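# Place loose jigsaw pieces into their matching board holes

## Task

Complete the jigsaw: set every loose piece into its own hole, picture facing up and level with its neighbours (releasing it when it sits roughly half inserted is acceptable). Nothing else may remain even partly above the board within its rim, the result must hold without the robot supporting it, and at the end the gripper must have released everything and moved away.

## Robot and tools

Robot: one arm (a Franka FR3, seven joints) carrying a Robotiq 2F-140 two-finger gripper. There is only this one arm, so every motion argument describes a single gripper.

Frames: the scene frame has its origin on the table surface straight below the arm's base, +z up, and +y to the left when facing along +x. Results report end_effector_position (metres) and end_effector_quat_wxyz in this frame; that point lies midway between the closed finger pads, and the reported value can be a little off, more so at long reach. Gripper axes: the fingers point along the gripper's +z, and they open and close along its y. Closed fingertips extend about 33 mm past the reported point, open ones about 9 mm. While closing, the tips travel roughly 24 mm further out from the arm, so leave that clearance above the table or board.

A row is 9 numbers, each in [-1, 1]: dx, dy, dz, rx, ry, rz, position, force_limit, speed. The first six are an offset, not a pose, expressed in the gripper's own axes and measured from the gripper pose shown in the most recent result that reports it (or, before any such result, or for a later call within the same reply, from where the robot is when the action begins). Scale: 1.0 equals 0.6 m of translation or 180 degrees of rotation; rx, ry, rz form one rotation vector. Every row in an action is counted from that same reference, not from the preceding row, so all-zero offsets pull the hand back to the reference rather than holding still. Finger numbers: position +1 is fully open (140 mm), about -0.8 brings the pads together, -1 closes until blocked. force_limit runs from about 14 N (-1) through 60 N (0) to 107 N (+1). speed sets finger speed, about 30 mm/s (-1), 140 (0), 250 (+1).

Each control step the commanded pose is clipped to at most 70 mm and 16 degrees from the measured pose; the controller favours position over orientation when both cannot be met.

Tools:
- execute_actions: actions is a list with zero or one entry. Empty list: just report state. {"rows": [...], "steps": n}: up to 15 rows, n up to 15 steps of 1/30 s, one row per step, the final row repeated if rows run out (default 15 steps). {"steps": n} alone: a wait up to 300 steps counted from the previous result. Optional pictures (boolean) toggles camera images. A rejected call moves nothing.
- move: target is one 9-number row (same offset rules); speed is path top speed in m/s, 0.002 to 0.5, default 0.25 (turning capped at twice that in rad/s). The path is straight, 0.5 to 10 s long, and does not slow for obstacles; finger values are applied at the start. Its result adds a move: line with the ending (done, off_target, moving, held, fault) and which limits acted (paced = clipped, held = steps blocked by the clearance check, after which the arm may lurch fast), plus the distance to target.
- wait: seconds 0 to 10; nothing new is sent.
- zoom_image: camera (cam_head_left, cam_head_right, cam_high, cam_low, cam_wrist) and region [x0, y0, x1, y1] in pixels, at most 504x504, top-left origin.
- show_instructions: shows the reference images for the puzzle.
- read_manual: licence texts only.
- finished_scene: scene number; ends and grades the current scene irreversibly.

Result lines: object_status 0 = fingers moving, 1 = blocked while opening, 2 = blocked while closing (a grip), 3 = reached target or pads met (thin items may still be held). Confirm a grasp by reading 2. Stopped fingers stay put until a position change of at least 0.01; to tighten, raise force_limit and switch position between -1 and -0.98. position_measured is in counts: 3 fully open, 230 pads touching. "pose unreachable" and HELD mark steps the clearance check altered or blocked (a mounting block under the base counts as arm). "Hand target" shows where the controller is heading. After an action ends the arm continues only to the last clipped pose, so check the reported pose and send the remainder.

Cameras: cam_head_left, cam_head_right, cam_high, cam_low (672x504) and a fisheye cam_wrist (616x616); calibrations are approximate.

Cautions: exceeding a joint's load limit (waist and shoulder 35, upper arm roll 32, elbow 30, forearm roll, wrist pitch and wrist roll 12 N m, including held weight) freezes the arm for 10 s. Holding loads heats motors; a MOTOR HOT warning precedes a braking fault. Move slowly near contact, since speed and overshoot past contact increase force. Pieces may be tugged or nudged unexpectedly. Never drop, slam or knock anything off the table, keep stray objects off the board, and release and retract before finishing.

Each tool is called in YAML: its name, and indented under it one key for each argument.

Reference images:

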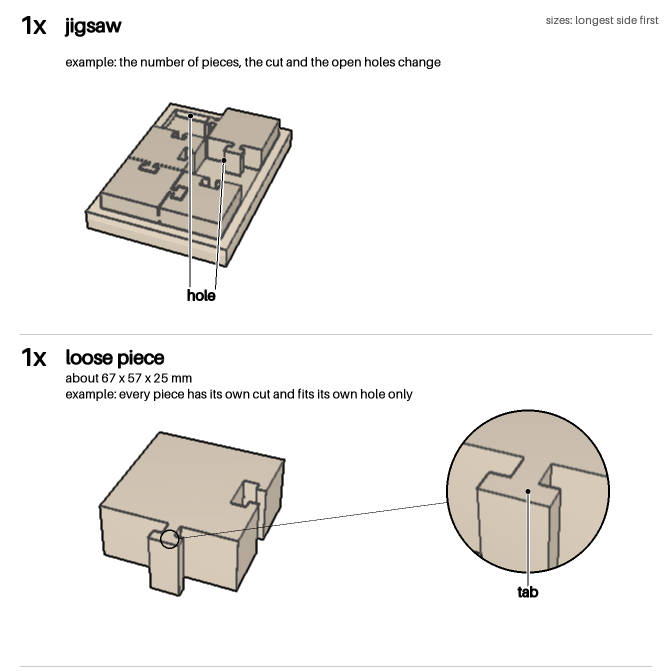

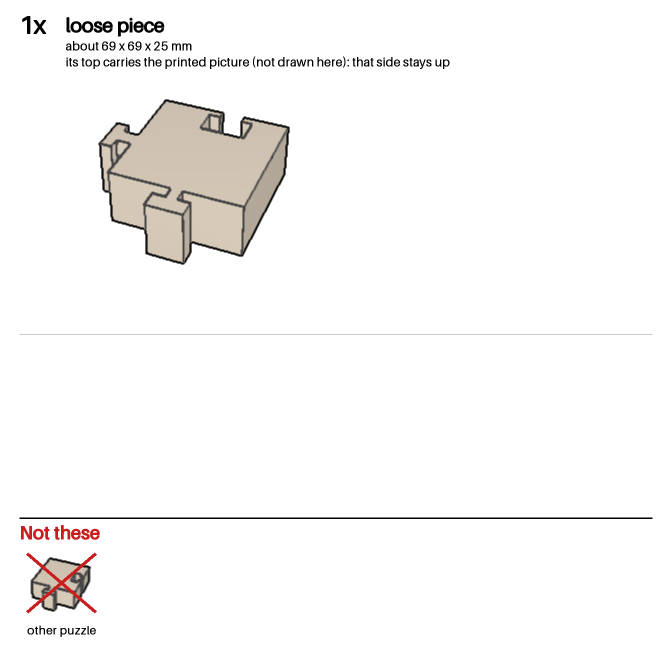

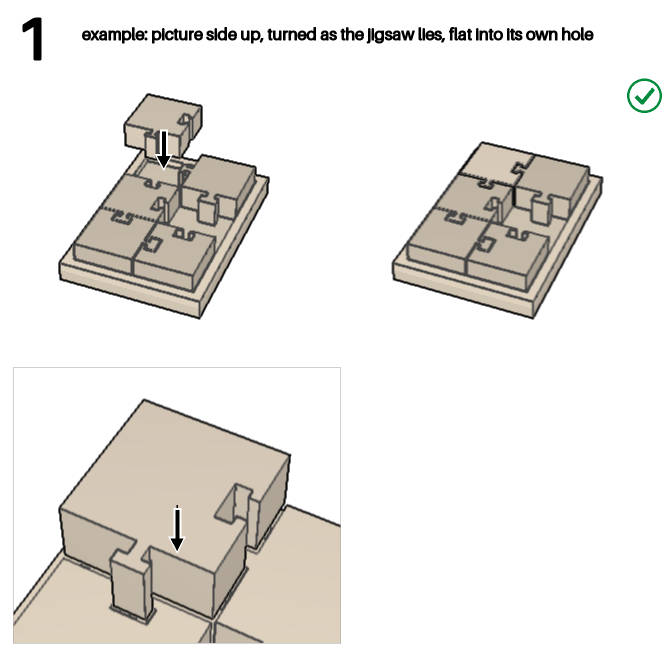

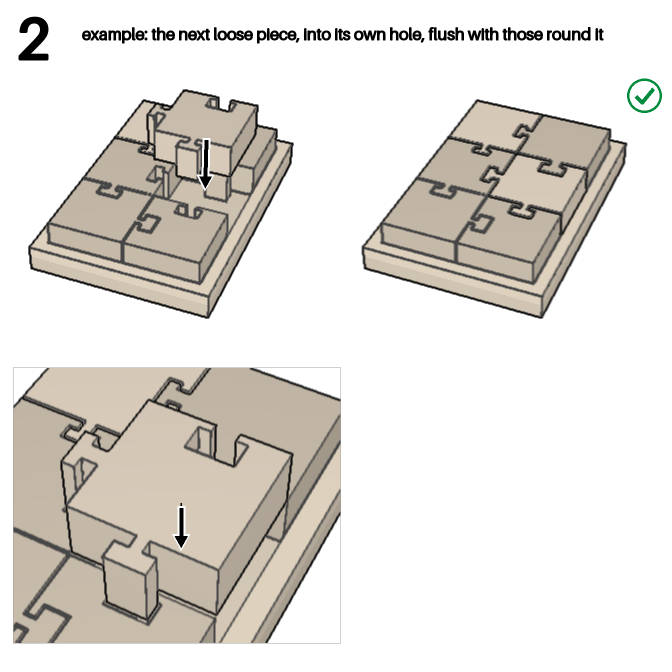

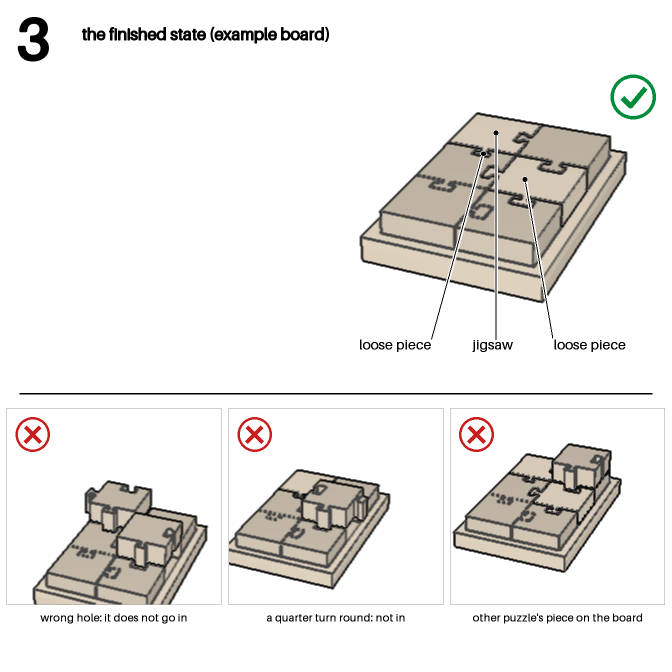

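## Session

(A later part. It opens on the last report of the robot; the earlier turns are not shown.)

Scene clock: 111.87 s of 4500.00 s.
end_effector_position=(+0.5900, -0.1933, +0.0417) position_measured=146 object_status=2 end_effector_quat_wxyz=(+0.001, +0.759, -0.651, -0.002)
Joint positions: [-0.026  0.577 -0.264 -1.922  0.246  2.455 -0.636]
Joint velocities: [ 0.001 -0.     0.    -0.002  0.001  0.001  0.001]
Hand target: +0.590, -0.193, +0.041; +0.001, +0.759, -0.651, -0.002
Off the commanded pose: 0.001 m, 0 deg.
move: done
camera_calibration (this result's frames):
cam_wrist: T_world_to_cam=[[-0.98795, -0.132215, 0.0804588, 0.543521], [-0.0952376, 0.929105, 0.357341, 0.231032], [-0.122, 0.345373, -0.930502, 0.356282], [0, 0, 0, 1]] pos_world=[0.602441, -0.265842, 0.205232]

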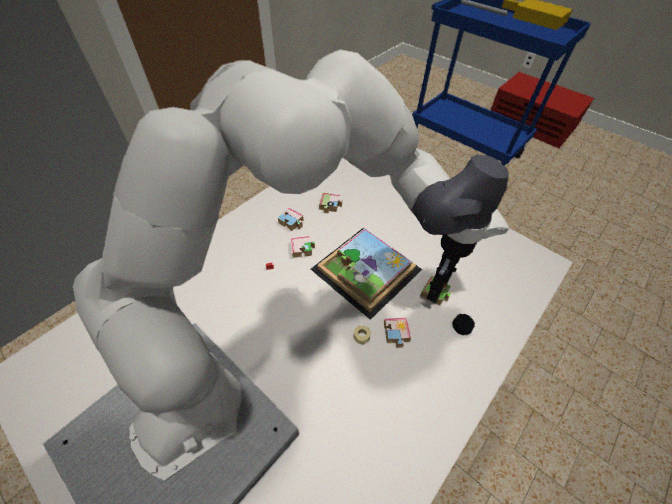

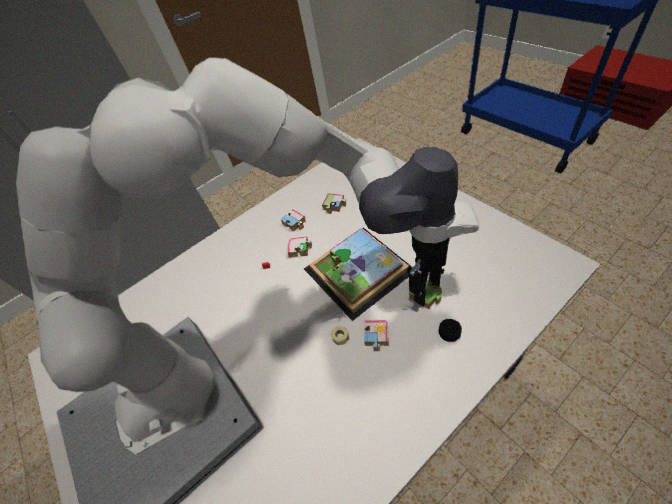

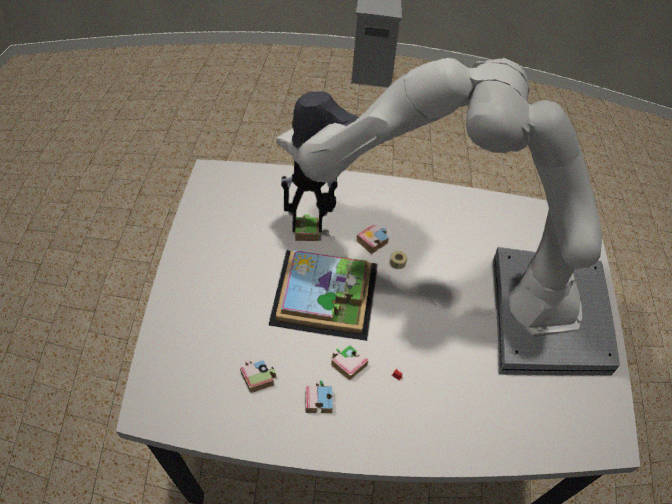

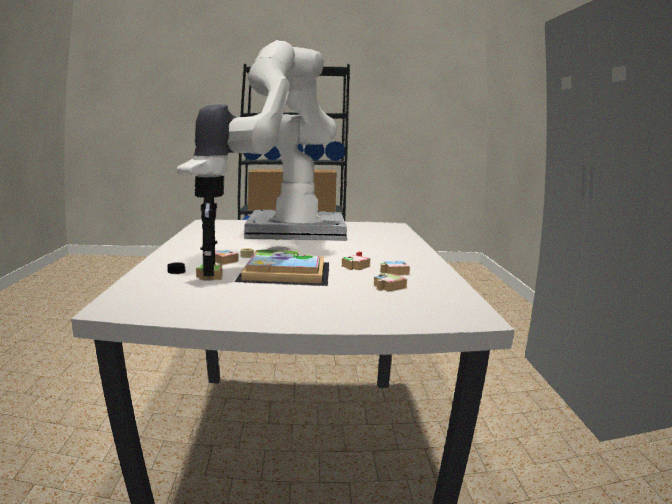

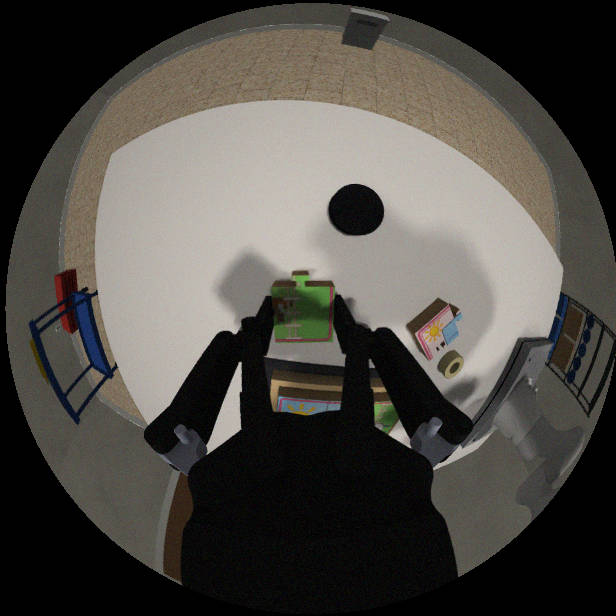

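move:
  target: [0,0,0,0,0,0,0.1,0,0]

move:
  target: [0,0,-0.009,0,0,0,0.1,0,0]
  speed: 0.03

move:
  target: [0,0,0,0,0,0,-1,0,0]

zoom_image:
  camera: "cam_low"
  region: [170, 200, 350, 300]

Scene clock: 118.30 s of 4500.00 s.
end_effector_position=(+0.5900, -0.1933, +0.0416) position_measured=117 object_status=3 end_effector_quat_wxyz=(+0.001, +0.759, -0.651, -0.002)
Joint positions: [-0.026  0.577 -0.264 -1.922  0.246  2.455 -0.636]
Joint velocities: [-0.    -0.002 -0.    -0.001 -0.    -0.     0.001]
Hand target: +0.590, -0.193, +0.042; +0.001, +0.759, -0.651, -0.002
Off the commanded pose: 0.000 m, 0 deg.
After step 90, 2.73 s passed at rest.
move: done
camera_calibration (this result's frames):
cam_wrist: T_world_to_cam=[[-0.987948, -0.132215, 0.0804858, 0.54351], [-0.0952273, 0.929104, 0.357349, 0.231028], [-0.122026, 0.345378, -0.930497, 0.356284], [0, 0, 0, 1]] pos_world=[0.602436, -0.265841, 0.205218]

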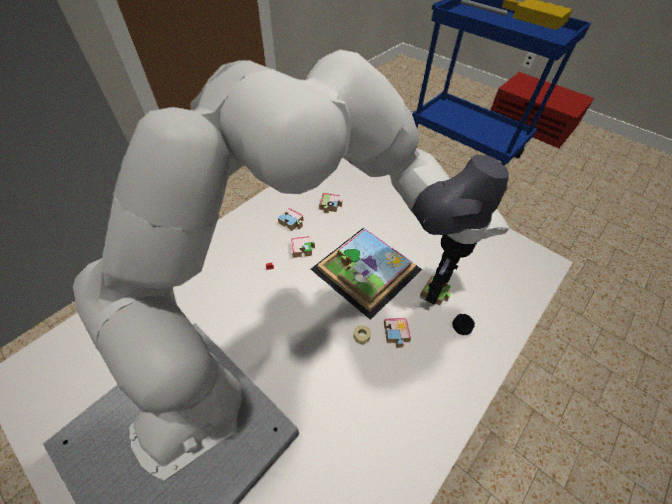

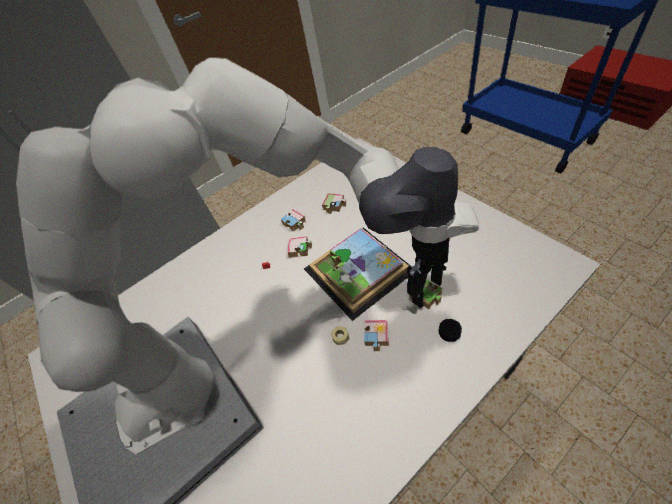

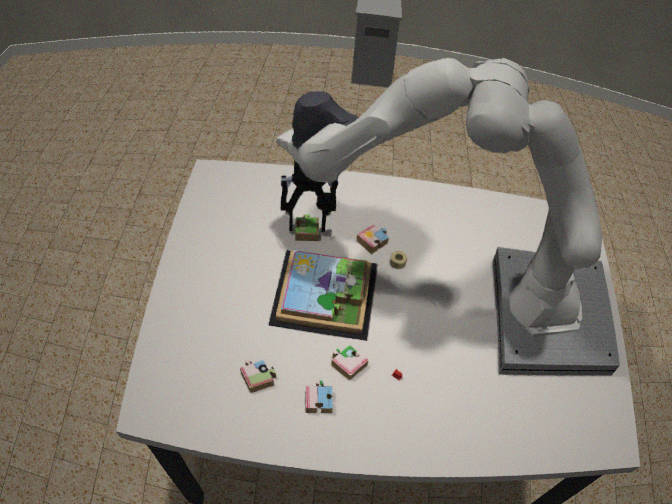

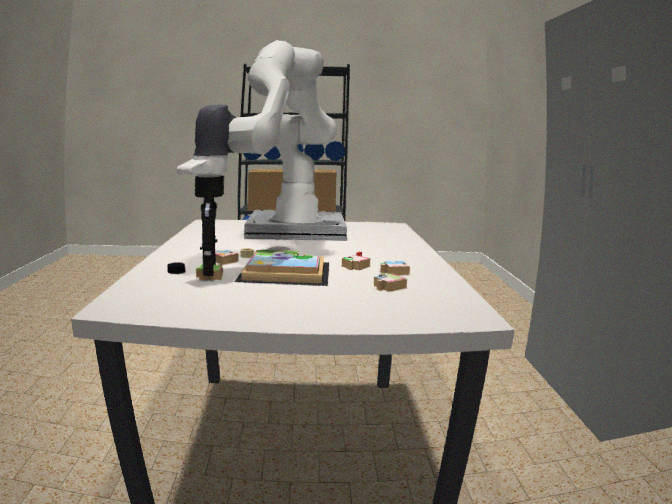

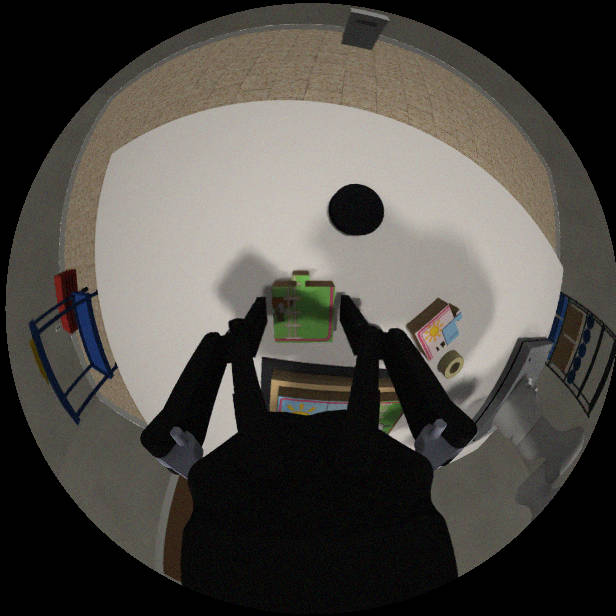

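Scene clock: 119.00 s of 4500.00 s.
end_effector_position=(+0.5918, -0.1924, +0.0468) position_measured=117 object_status=3 end_effector_quat_wxyz=(-0.001, +0.760, -0.650, -0.000)
Joint positions: [-0.025  0.568 -0.264 -1.922  0.246  2.45  -0.636]
Joint velocities: [ 0.001 -0.001 -0.     0.001  0.    -0.005  0.001]
Hand target: +0.590, -0.193, +0.047; +0.001, +0.759, -0.651, -0.002
Off the commanded pose: 0.002 m, 0 deg.
move: done
camera_calibration (this result's frames):
cam_wrist: T_world_to_cam=[[-0.988223, -0.133071, 0.0755432, 0.545291], [-0.0976128, 0.928416, 0.358491, 0.229675], [-0.11784, 0.346896, -0.930471, 0.358824], [0, 0, 0, 1]] pos_world=[0.603572, -0.265146, 0.210346]

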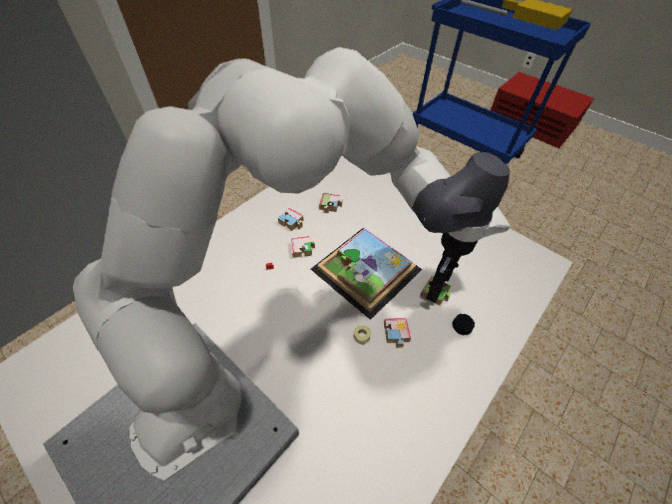

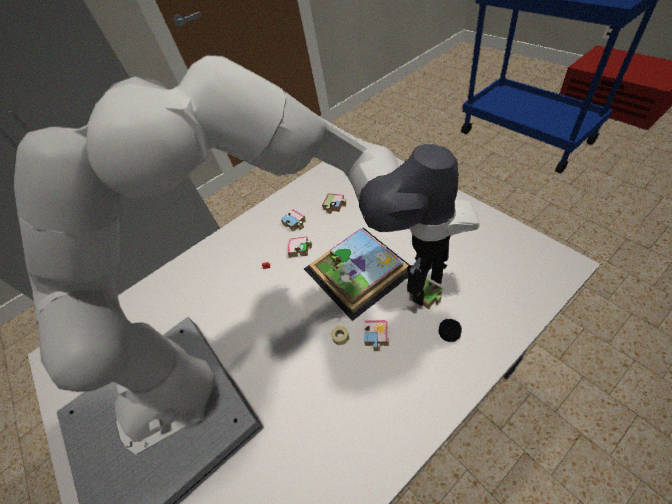

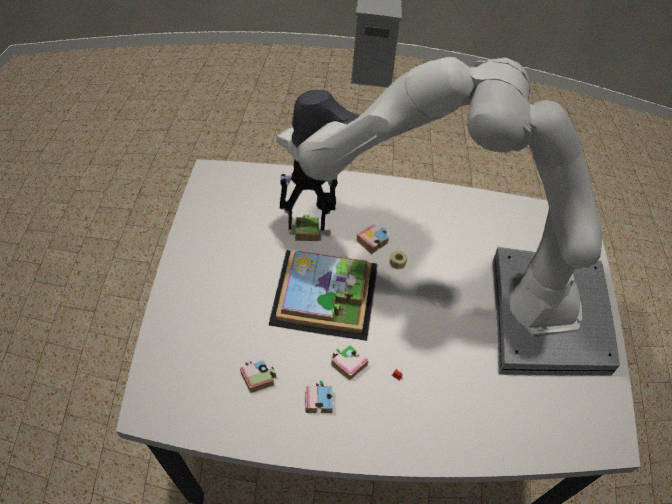

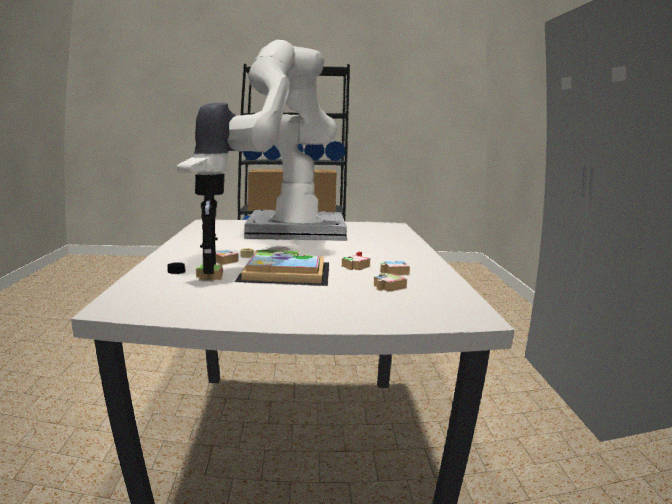

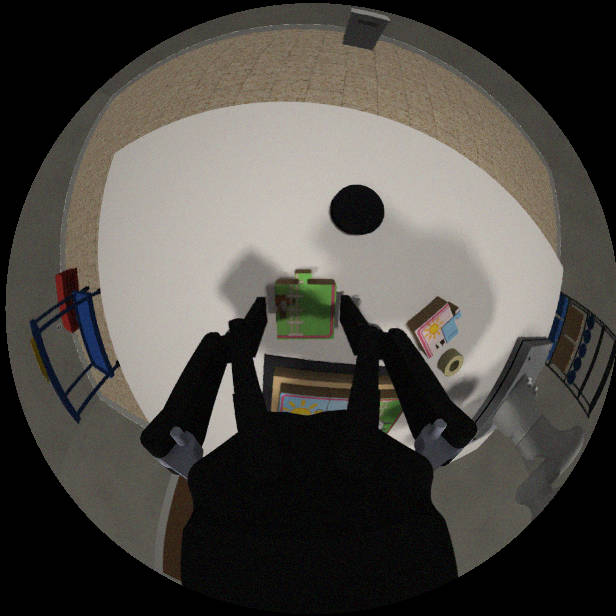

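Scene clock: 119.50 s of 4500.00 s.
end_effector_position=(+0.5922, -0.1924, +0.0474) position_measured=146 object_status=2 end_effector_quat_wxyz=(-0.001, +0.760, -0.650, +0.000)
Joint positions: [-0.025  0.567 -0.264 -1.922  0.246  2.45  -0.636]
Joint velocities: [ 0.001 -0.001 -0.001  0.001 -0.     0.    -0.001]
Hand target: +0.592, -0.192, +0.047; -0.001, +0.760, -0.650, -0.000
Off the commanded pose: 0.001 m, 0 deg.
move: done
camera_calibration (this result's frames):
cam_wrist: T_world_to_cam=[[-0.988287, -0.133094, 0.0746683, 0.545652], [-0.0979599, 0.928436, 0.358343, 0.229747], [-0.117018, 0.346831, -0.930599, 0.358882], [0, 0, 0, 1]] pos_world=[0.603763, -0.265154, 0.210904]

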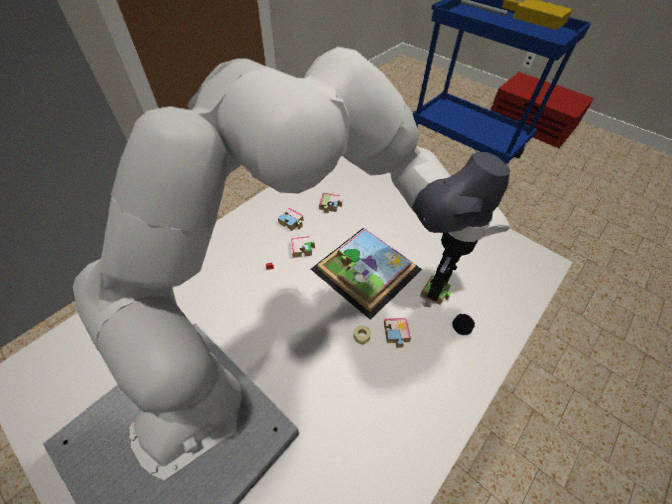

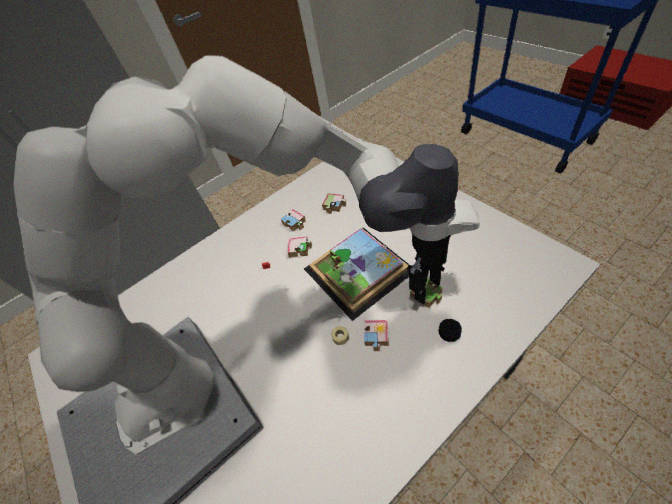

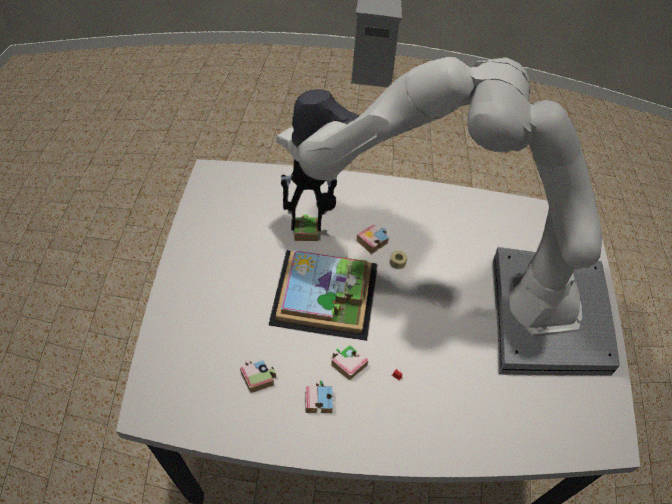

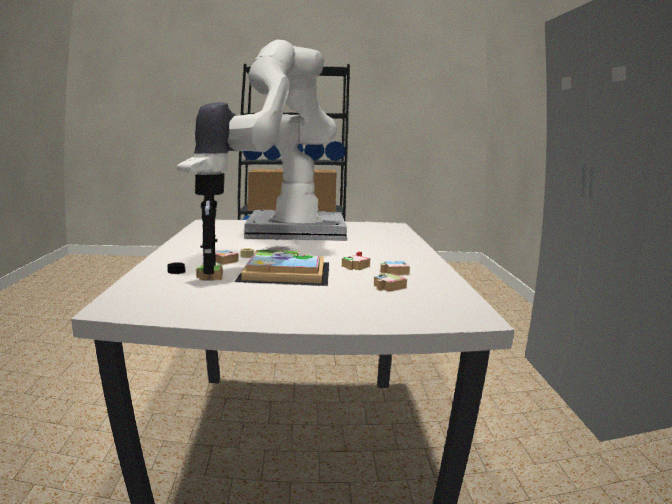

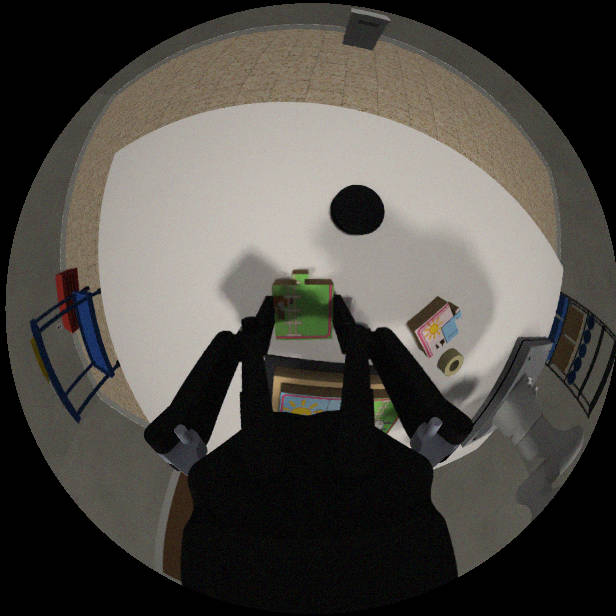

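Region (170, 200, 350, 300) of cam_low's 672x504 image, scaled by 2.800, with more detail than that image has.

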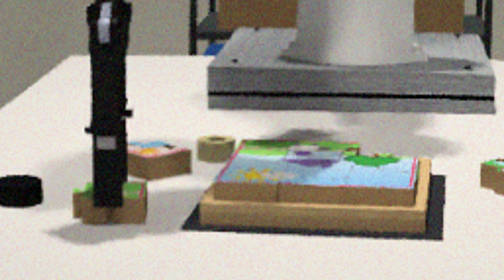

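move:
  target: [0,0,-0.13,0,0,0,-1,0,0]
  speed: 0.15

move:
  target: [-0.43,0.16,0,0,0,0.04,-1,0,0]

zoom_image:
  camera: "cam_wrist"
  region: [200, 200, 420, 400]

Scene clock: 132.63 s of 4500.00 s.
end_effector_position=(+0.5935, -0.1911, +0.1260) position_measured=146 object_status=2 end_effector_quat_wxyz=(-0.004, +0.762, -0.647, +0.002)
Joint positions: [ 0.007  0.427 -0.308 -1.915  0.196  2.312 -0.611]
Joint velocities: [ 0.004 -0.002 -0.005 -0.001 -0.001 -0.011  0.008]
Hand target: +0.591, -0.192, +0.125; -0.001, +0.760, -0.650, +0.000
Off the commanded pose: 0.002 m, 1 deg.
After step 90, 9.00 s passed at rest.
move: done
camera_calibration (this result's frames):
cam_wrist: T_world_to_cam=[[-0.987548, -0.141651, 0.0684329, 0.539955], [-0.108114, 0.927108, 0.358863, 0.206206], [-0.114278, 0.346996, -0.930878, 0.430174], [0, 0, 0, 1]] pos_world=[0.604685, -0.263959, 0.28949]

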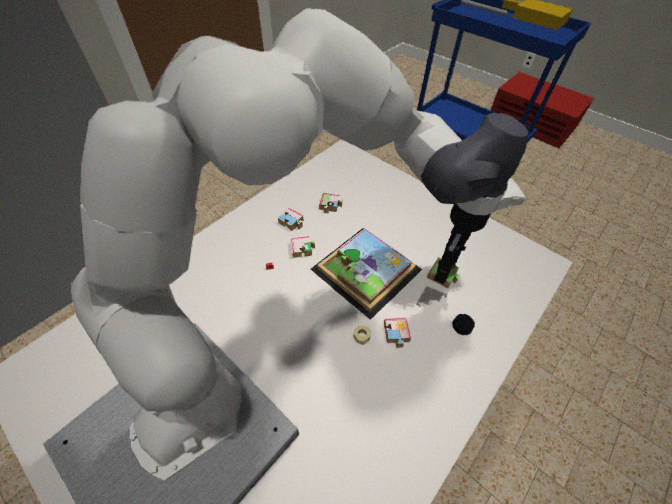

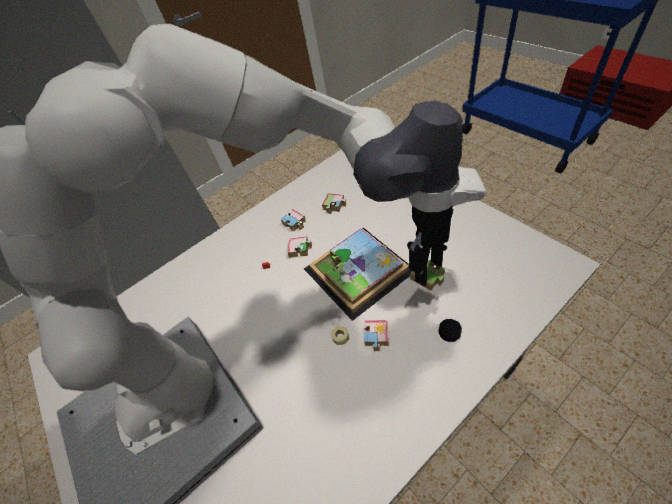

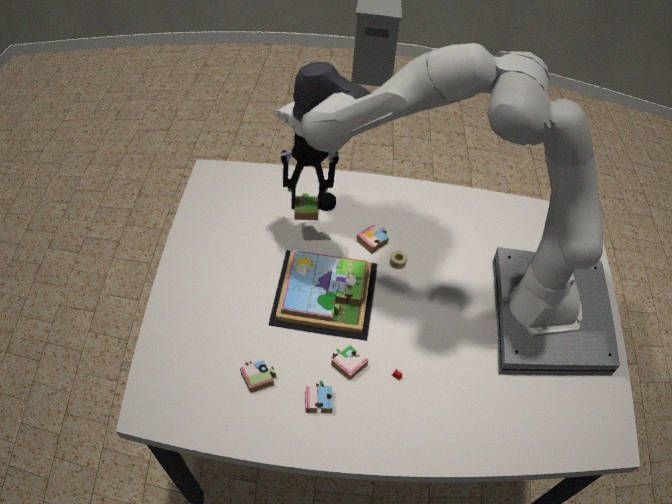

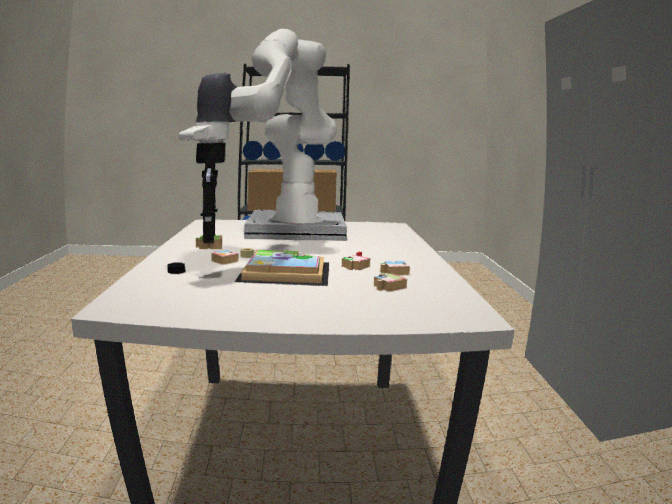

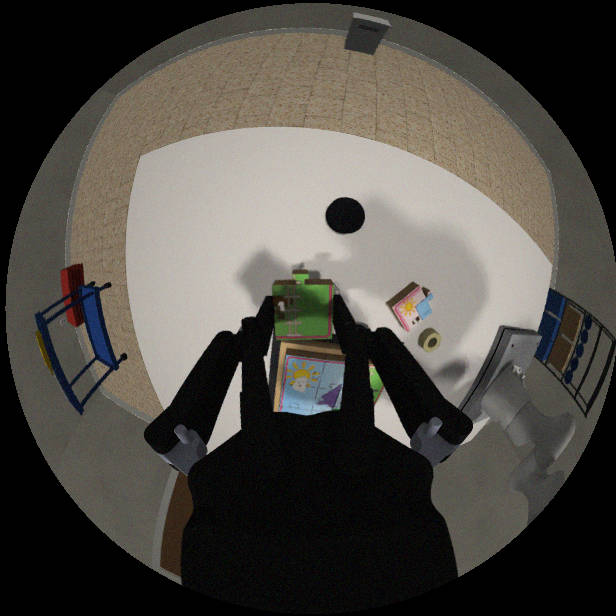

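Scene clock: 134.87 s of 4500.00 s.
end_effector_position=(+0.4586, +0.0467, +0.1226) position_measured=146 object_status=2 end_effector_quat_wxyz=(-0.001, +0.724, -0.689, +0.001)
Joint positions: [ 0.389 -0.006 -0.256 -2.517  0.023  2.51   0.025]
Joint velocities: [ 0.002  0.001 -0.     0.    -0.005  0.001  0.037]
Hand target: +0.460, +0.048, +0.123; -0.002, +0.720, -0.694, +0.003
Off the commanded pose: 0.004 m, 1 deg.
move: off_target
camera_calibration (this result's frames):
cam_wrist: T_world_to_cam=[[-0.996807, -0.0286158, 0.0745509, 0.438897], [-0.000166547, 0.93433, 0.356409, -0.0771177], [-0.0798541, 0.355259, -0.931351, 0.313001], [0, 0, 0, 1]] pos_world=[0.462477, -0.0265837, 0.28628]

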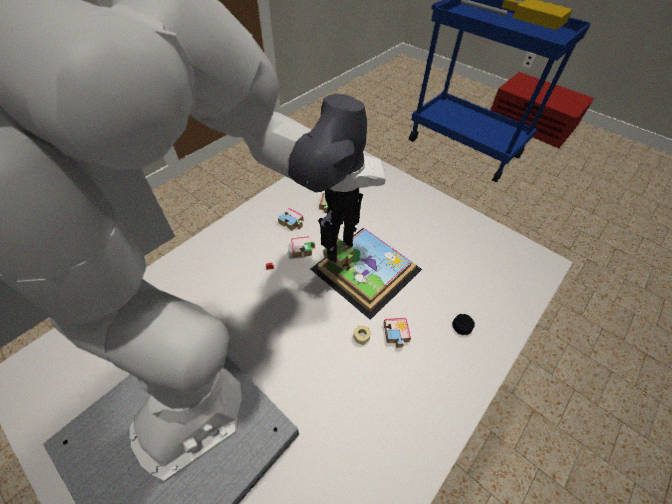

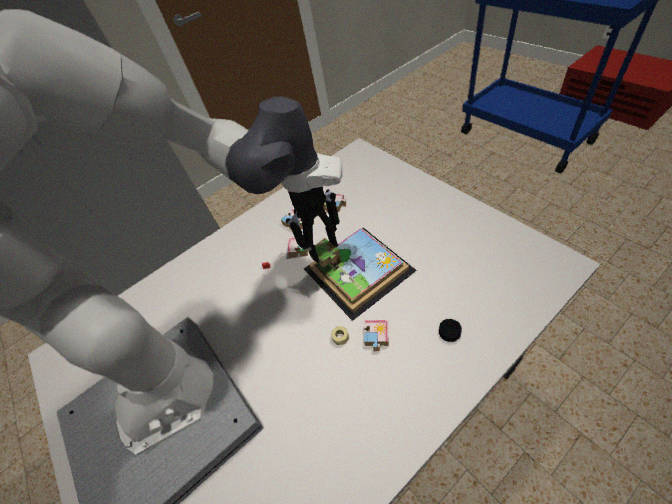

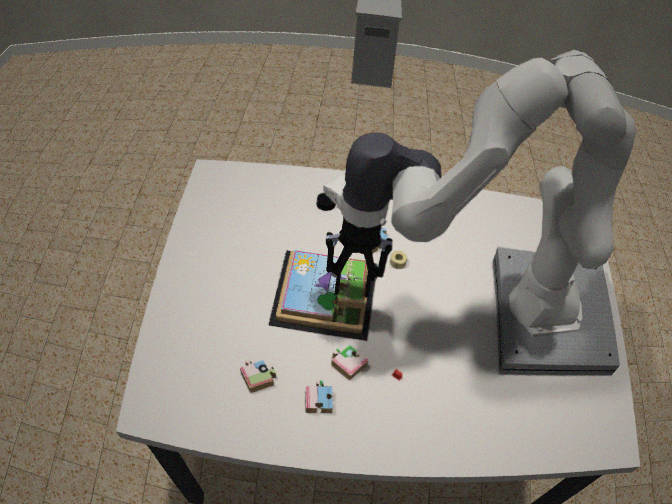

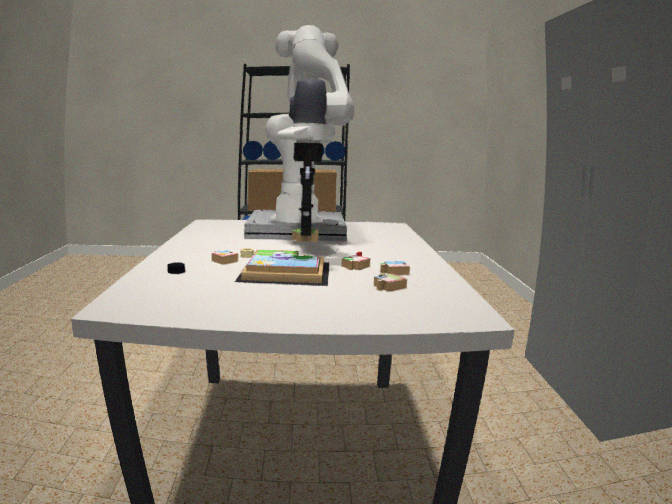

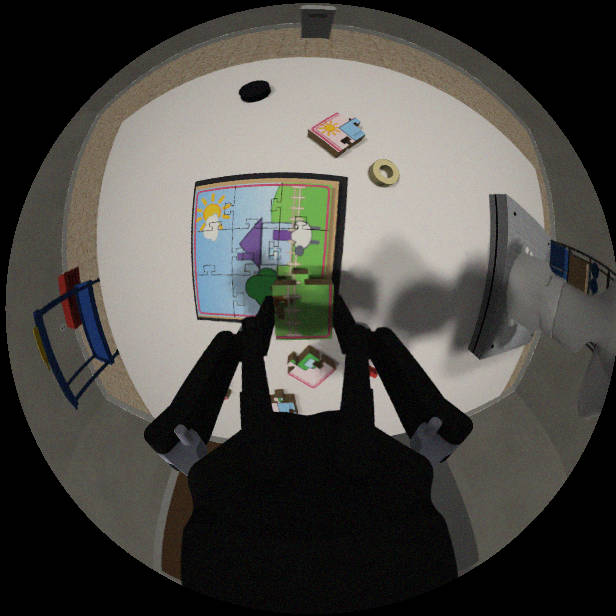

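Region (200, 200, 420, 400) of cam_wrist's 616x616 image, scaled by 2.291, with more detail than that image has; it fills the top 458 rows of this view, and the rest is white.

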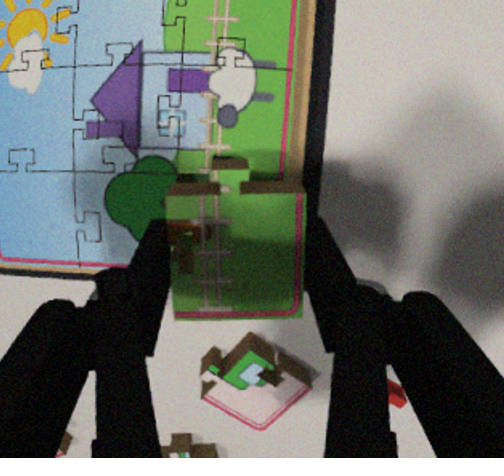

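move:
  target: [0,0,0.047,0,0,0,-1,0,0]
  speed: 0.06

zoom_image:
  camera: "cam_wrist"
  region: [200, 200, 420, 400]

zoom_image:
  camera: "cam_low"
  region: [230, 200, 370, 300]

zoom_image:
  camera: "cam_high"
  region: [270, 230, 410, 350]

Scene clock: 149.50 s of 4500.00 s.
end_effector_position=(+0.4578, +0.0447, +0.0945) position_measured=146 object_status=2 end_effector_quat_wxyz=(+0.001, +0.720, -0.694, +0.000)
Joint positions: [ 0.389  0.064 -0.255 -2.526  0.055  2.581  0.011]
Joint velocities: [ 0.001  0.001  0.001  0.     0.004  0.011 -0.015]
Hand target: +0.459, +0.047, +0.094; -0.001, +0.724, -0.689, +0.001
Off the commanded pose: 0.002 m, 1 deg.
After step 90, 10.70 s passed at rest.
move: done
camera_calibration (this result's frames):
cam_wrist: T_world_to_cam=[[-0.996759, -0.0167469, 0.0786852, 0.43917], [0.0122513, 0.935084, 0.354214, -0.0707631], [-0.0795093, 0.35403, -0.931848, 0.287435], [0, 0, 0, 1]] pos_world=[0.461468, -0.0282363, 0.258355]

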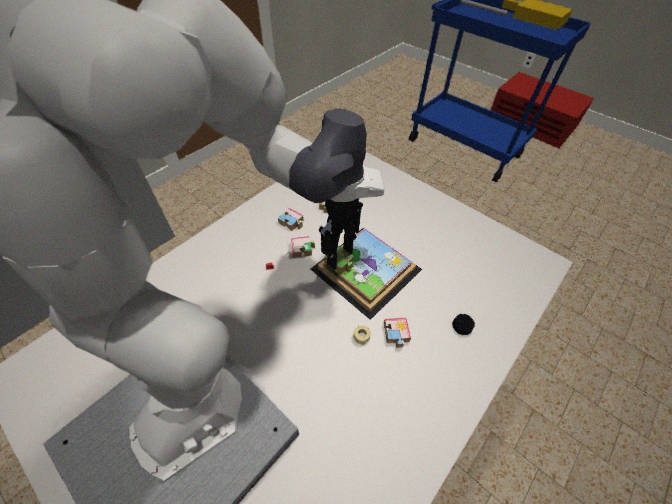

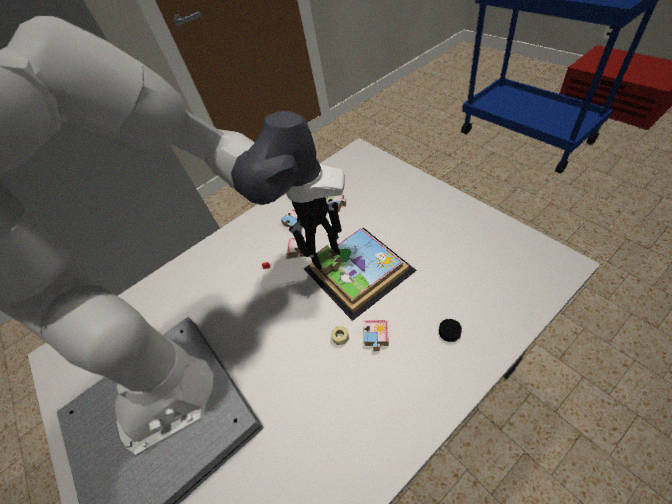

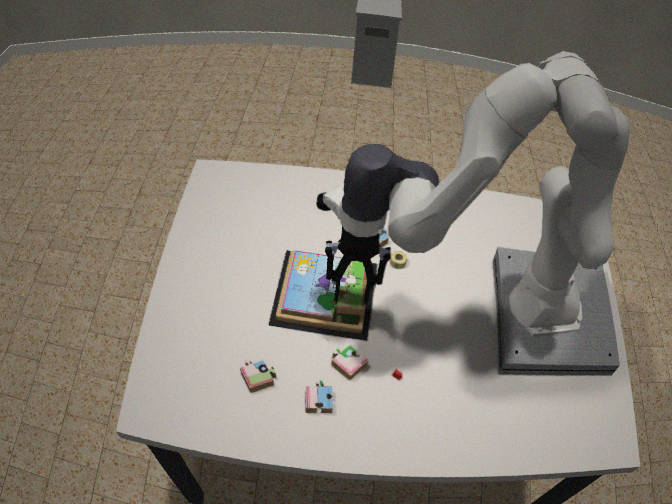

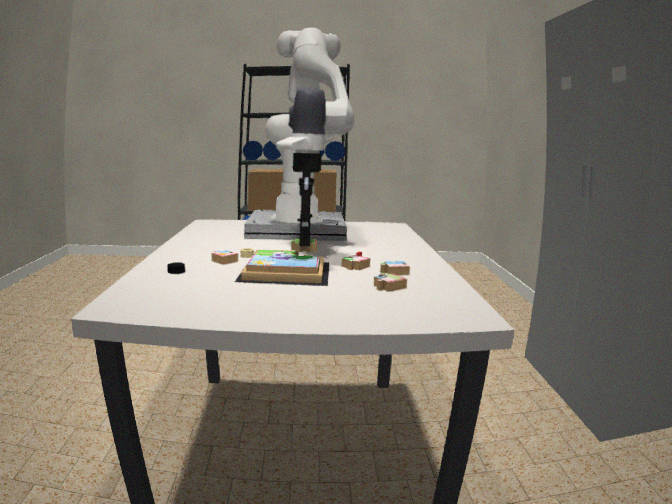

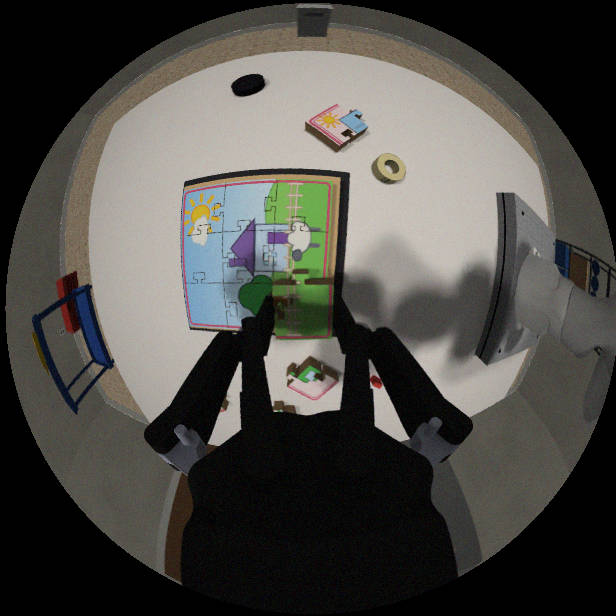

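Region (200, 200, 420, 400) of cam_wrist's 616x616 image, scaled by 2.291, with more detail than that image has; it fills the top 458 rows of this view, and the rest is white.

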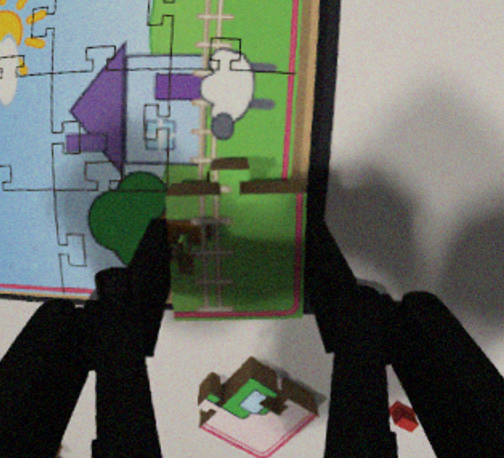

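Region (230, 200, 370, 300) of cam_low's 672x504 image, scaled by 3.600, with more detail than that image has; it fills the top 360 rows of this view, and the rest is white.

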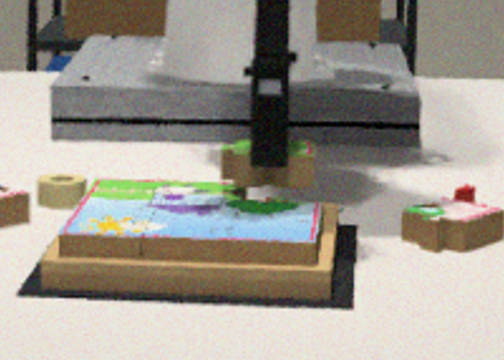

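Region (270, 230, 410, 350) of cam_high's 672x504 image, scaled by 3.600, with more detail than that image has; it fills the top 432 rows of this view, and the rest is white.

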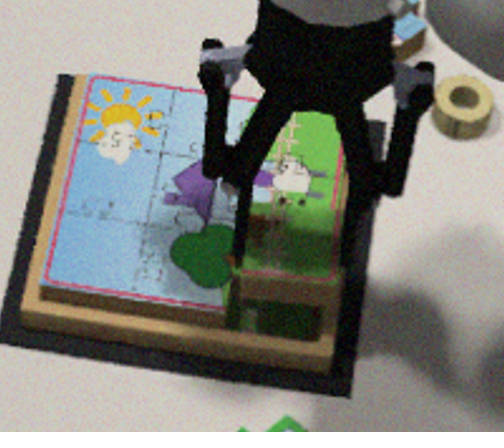

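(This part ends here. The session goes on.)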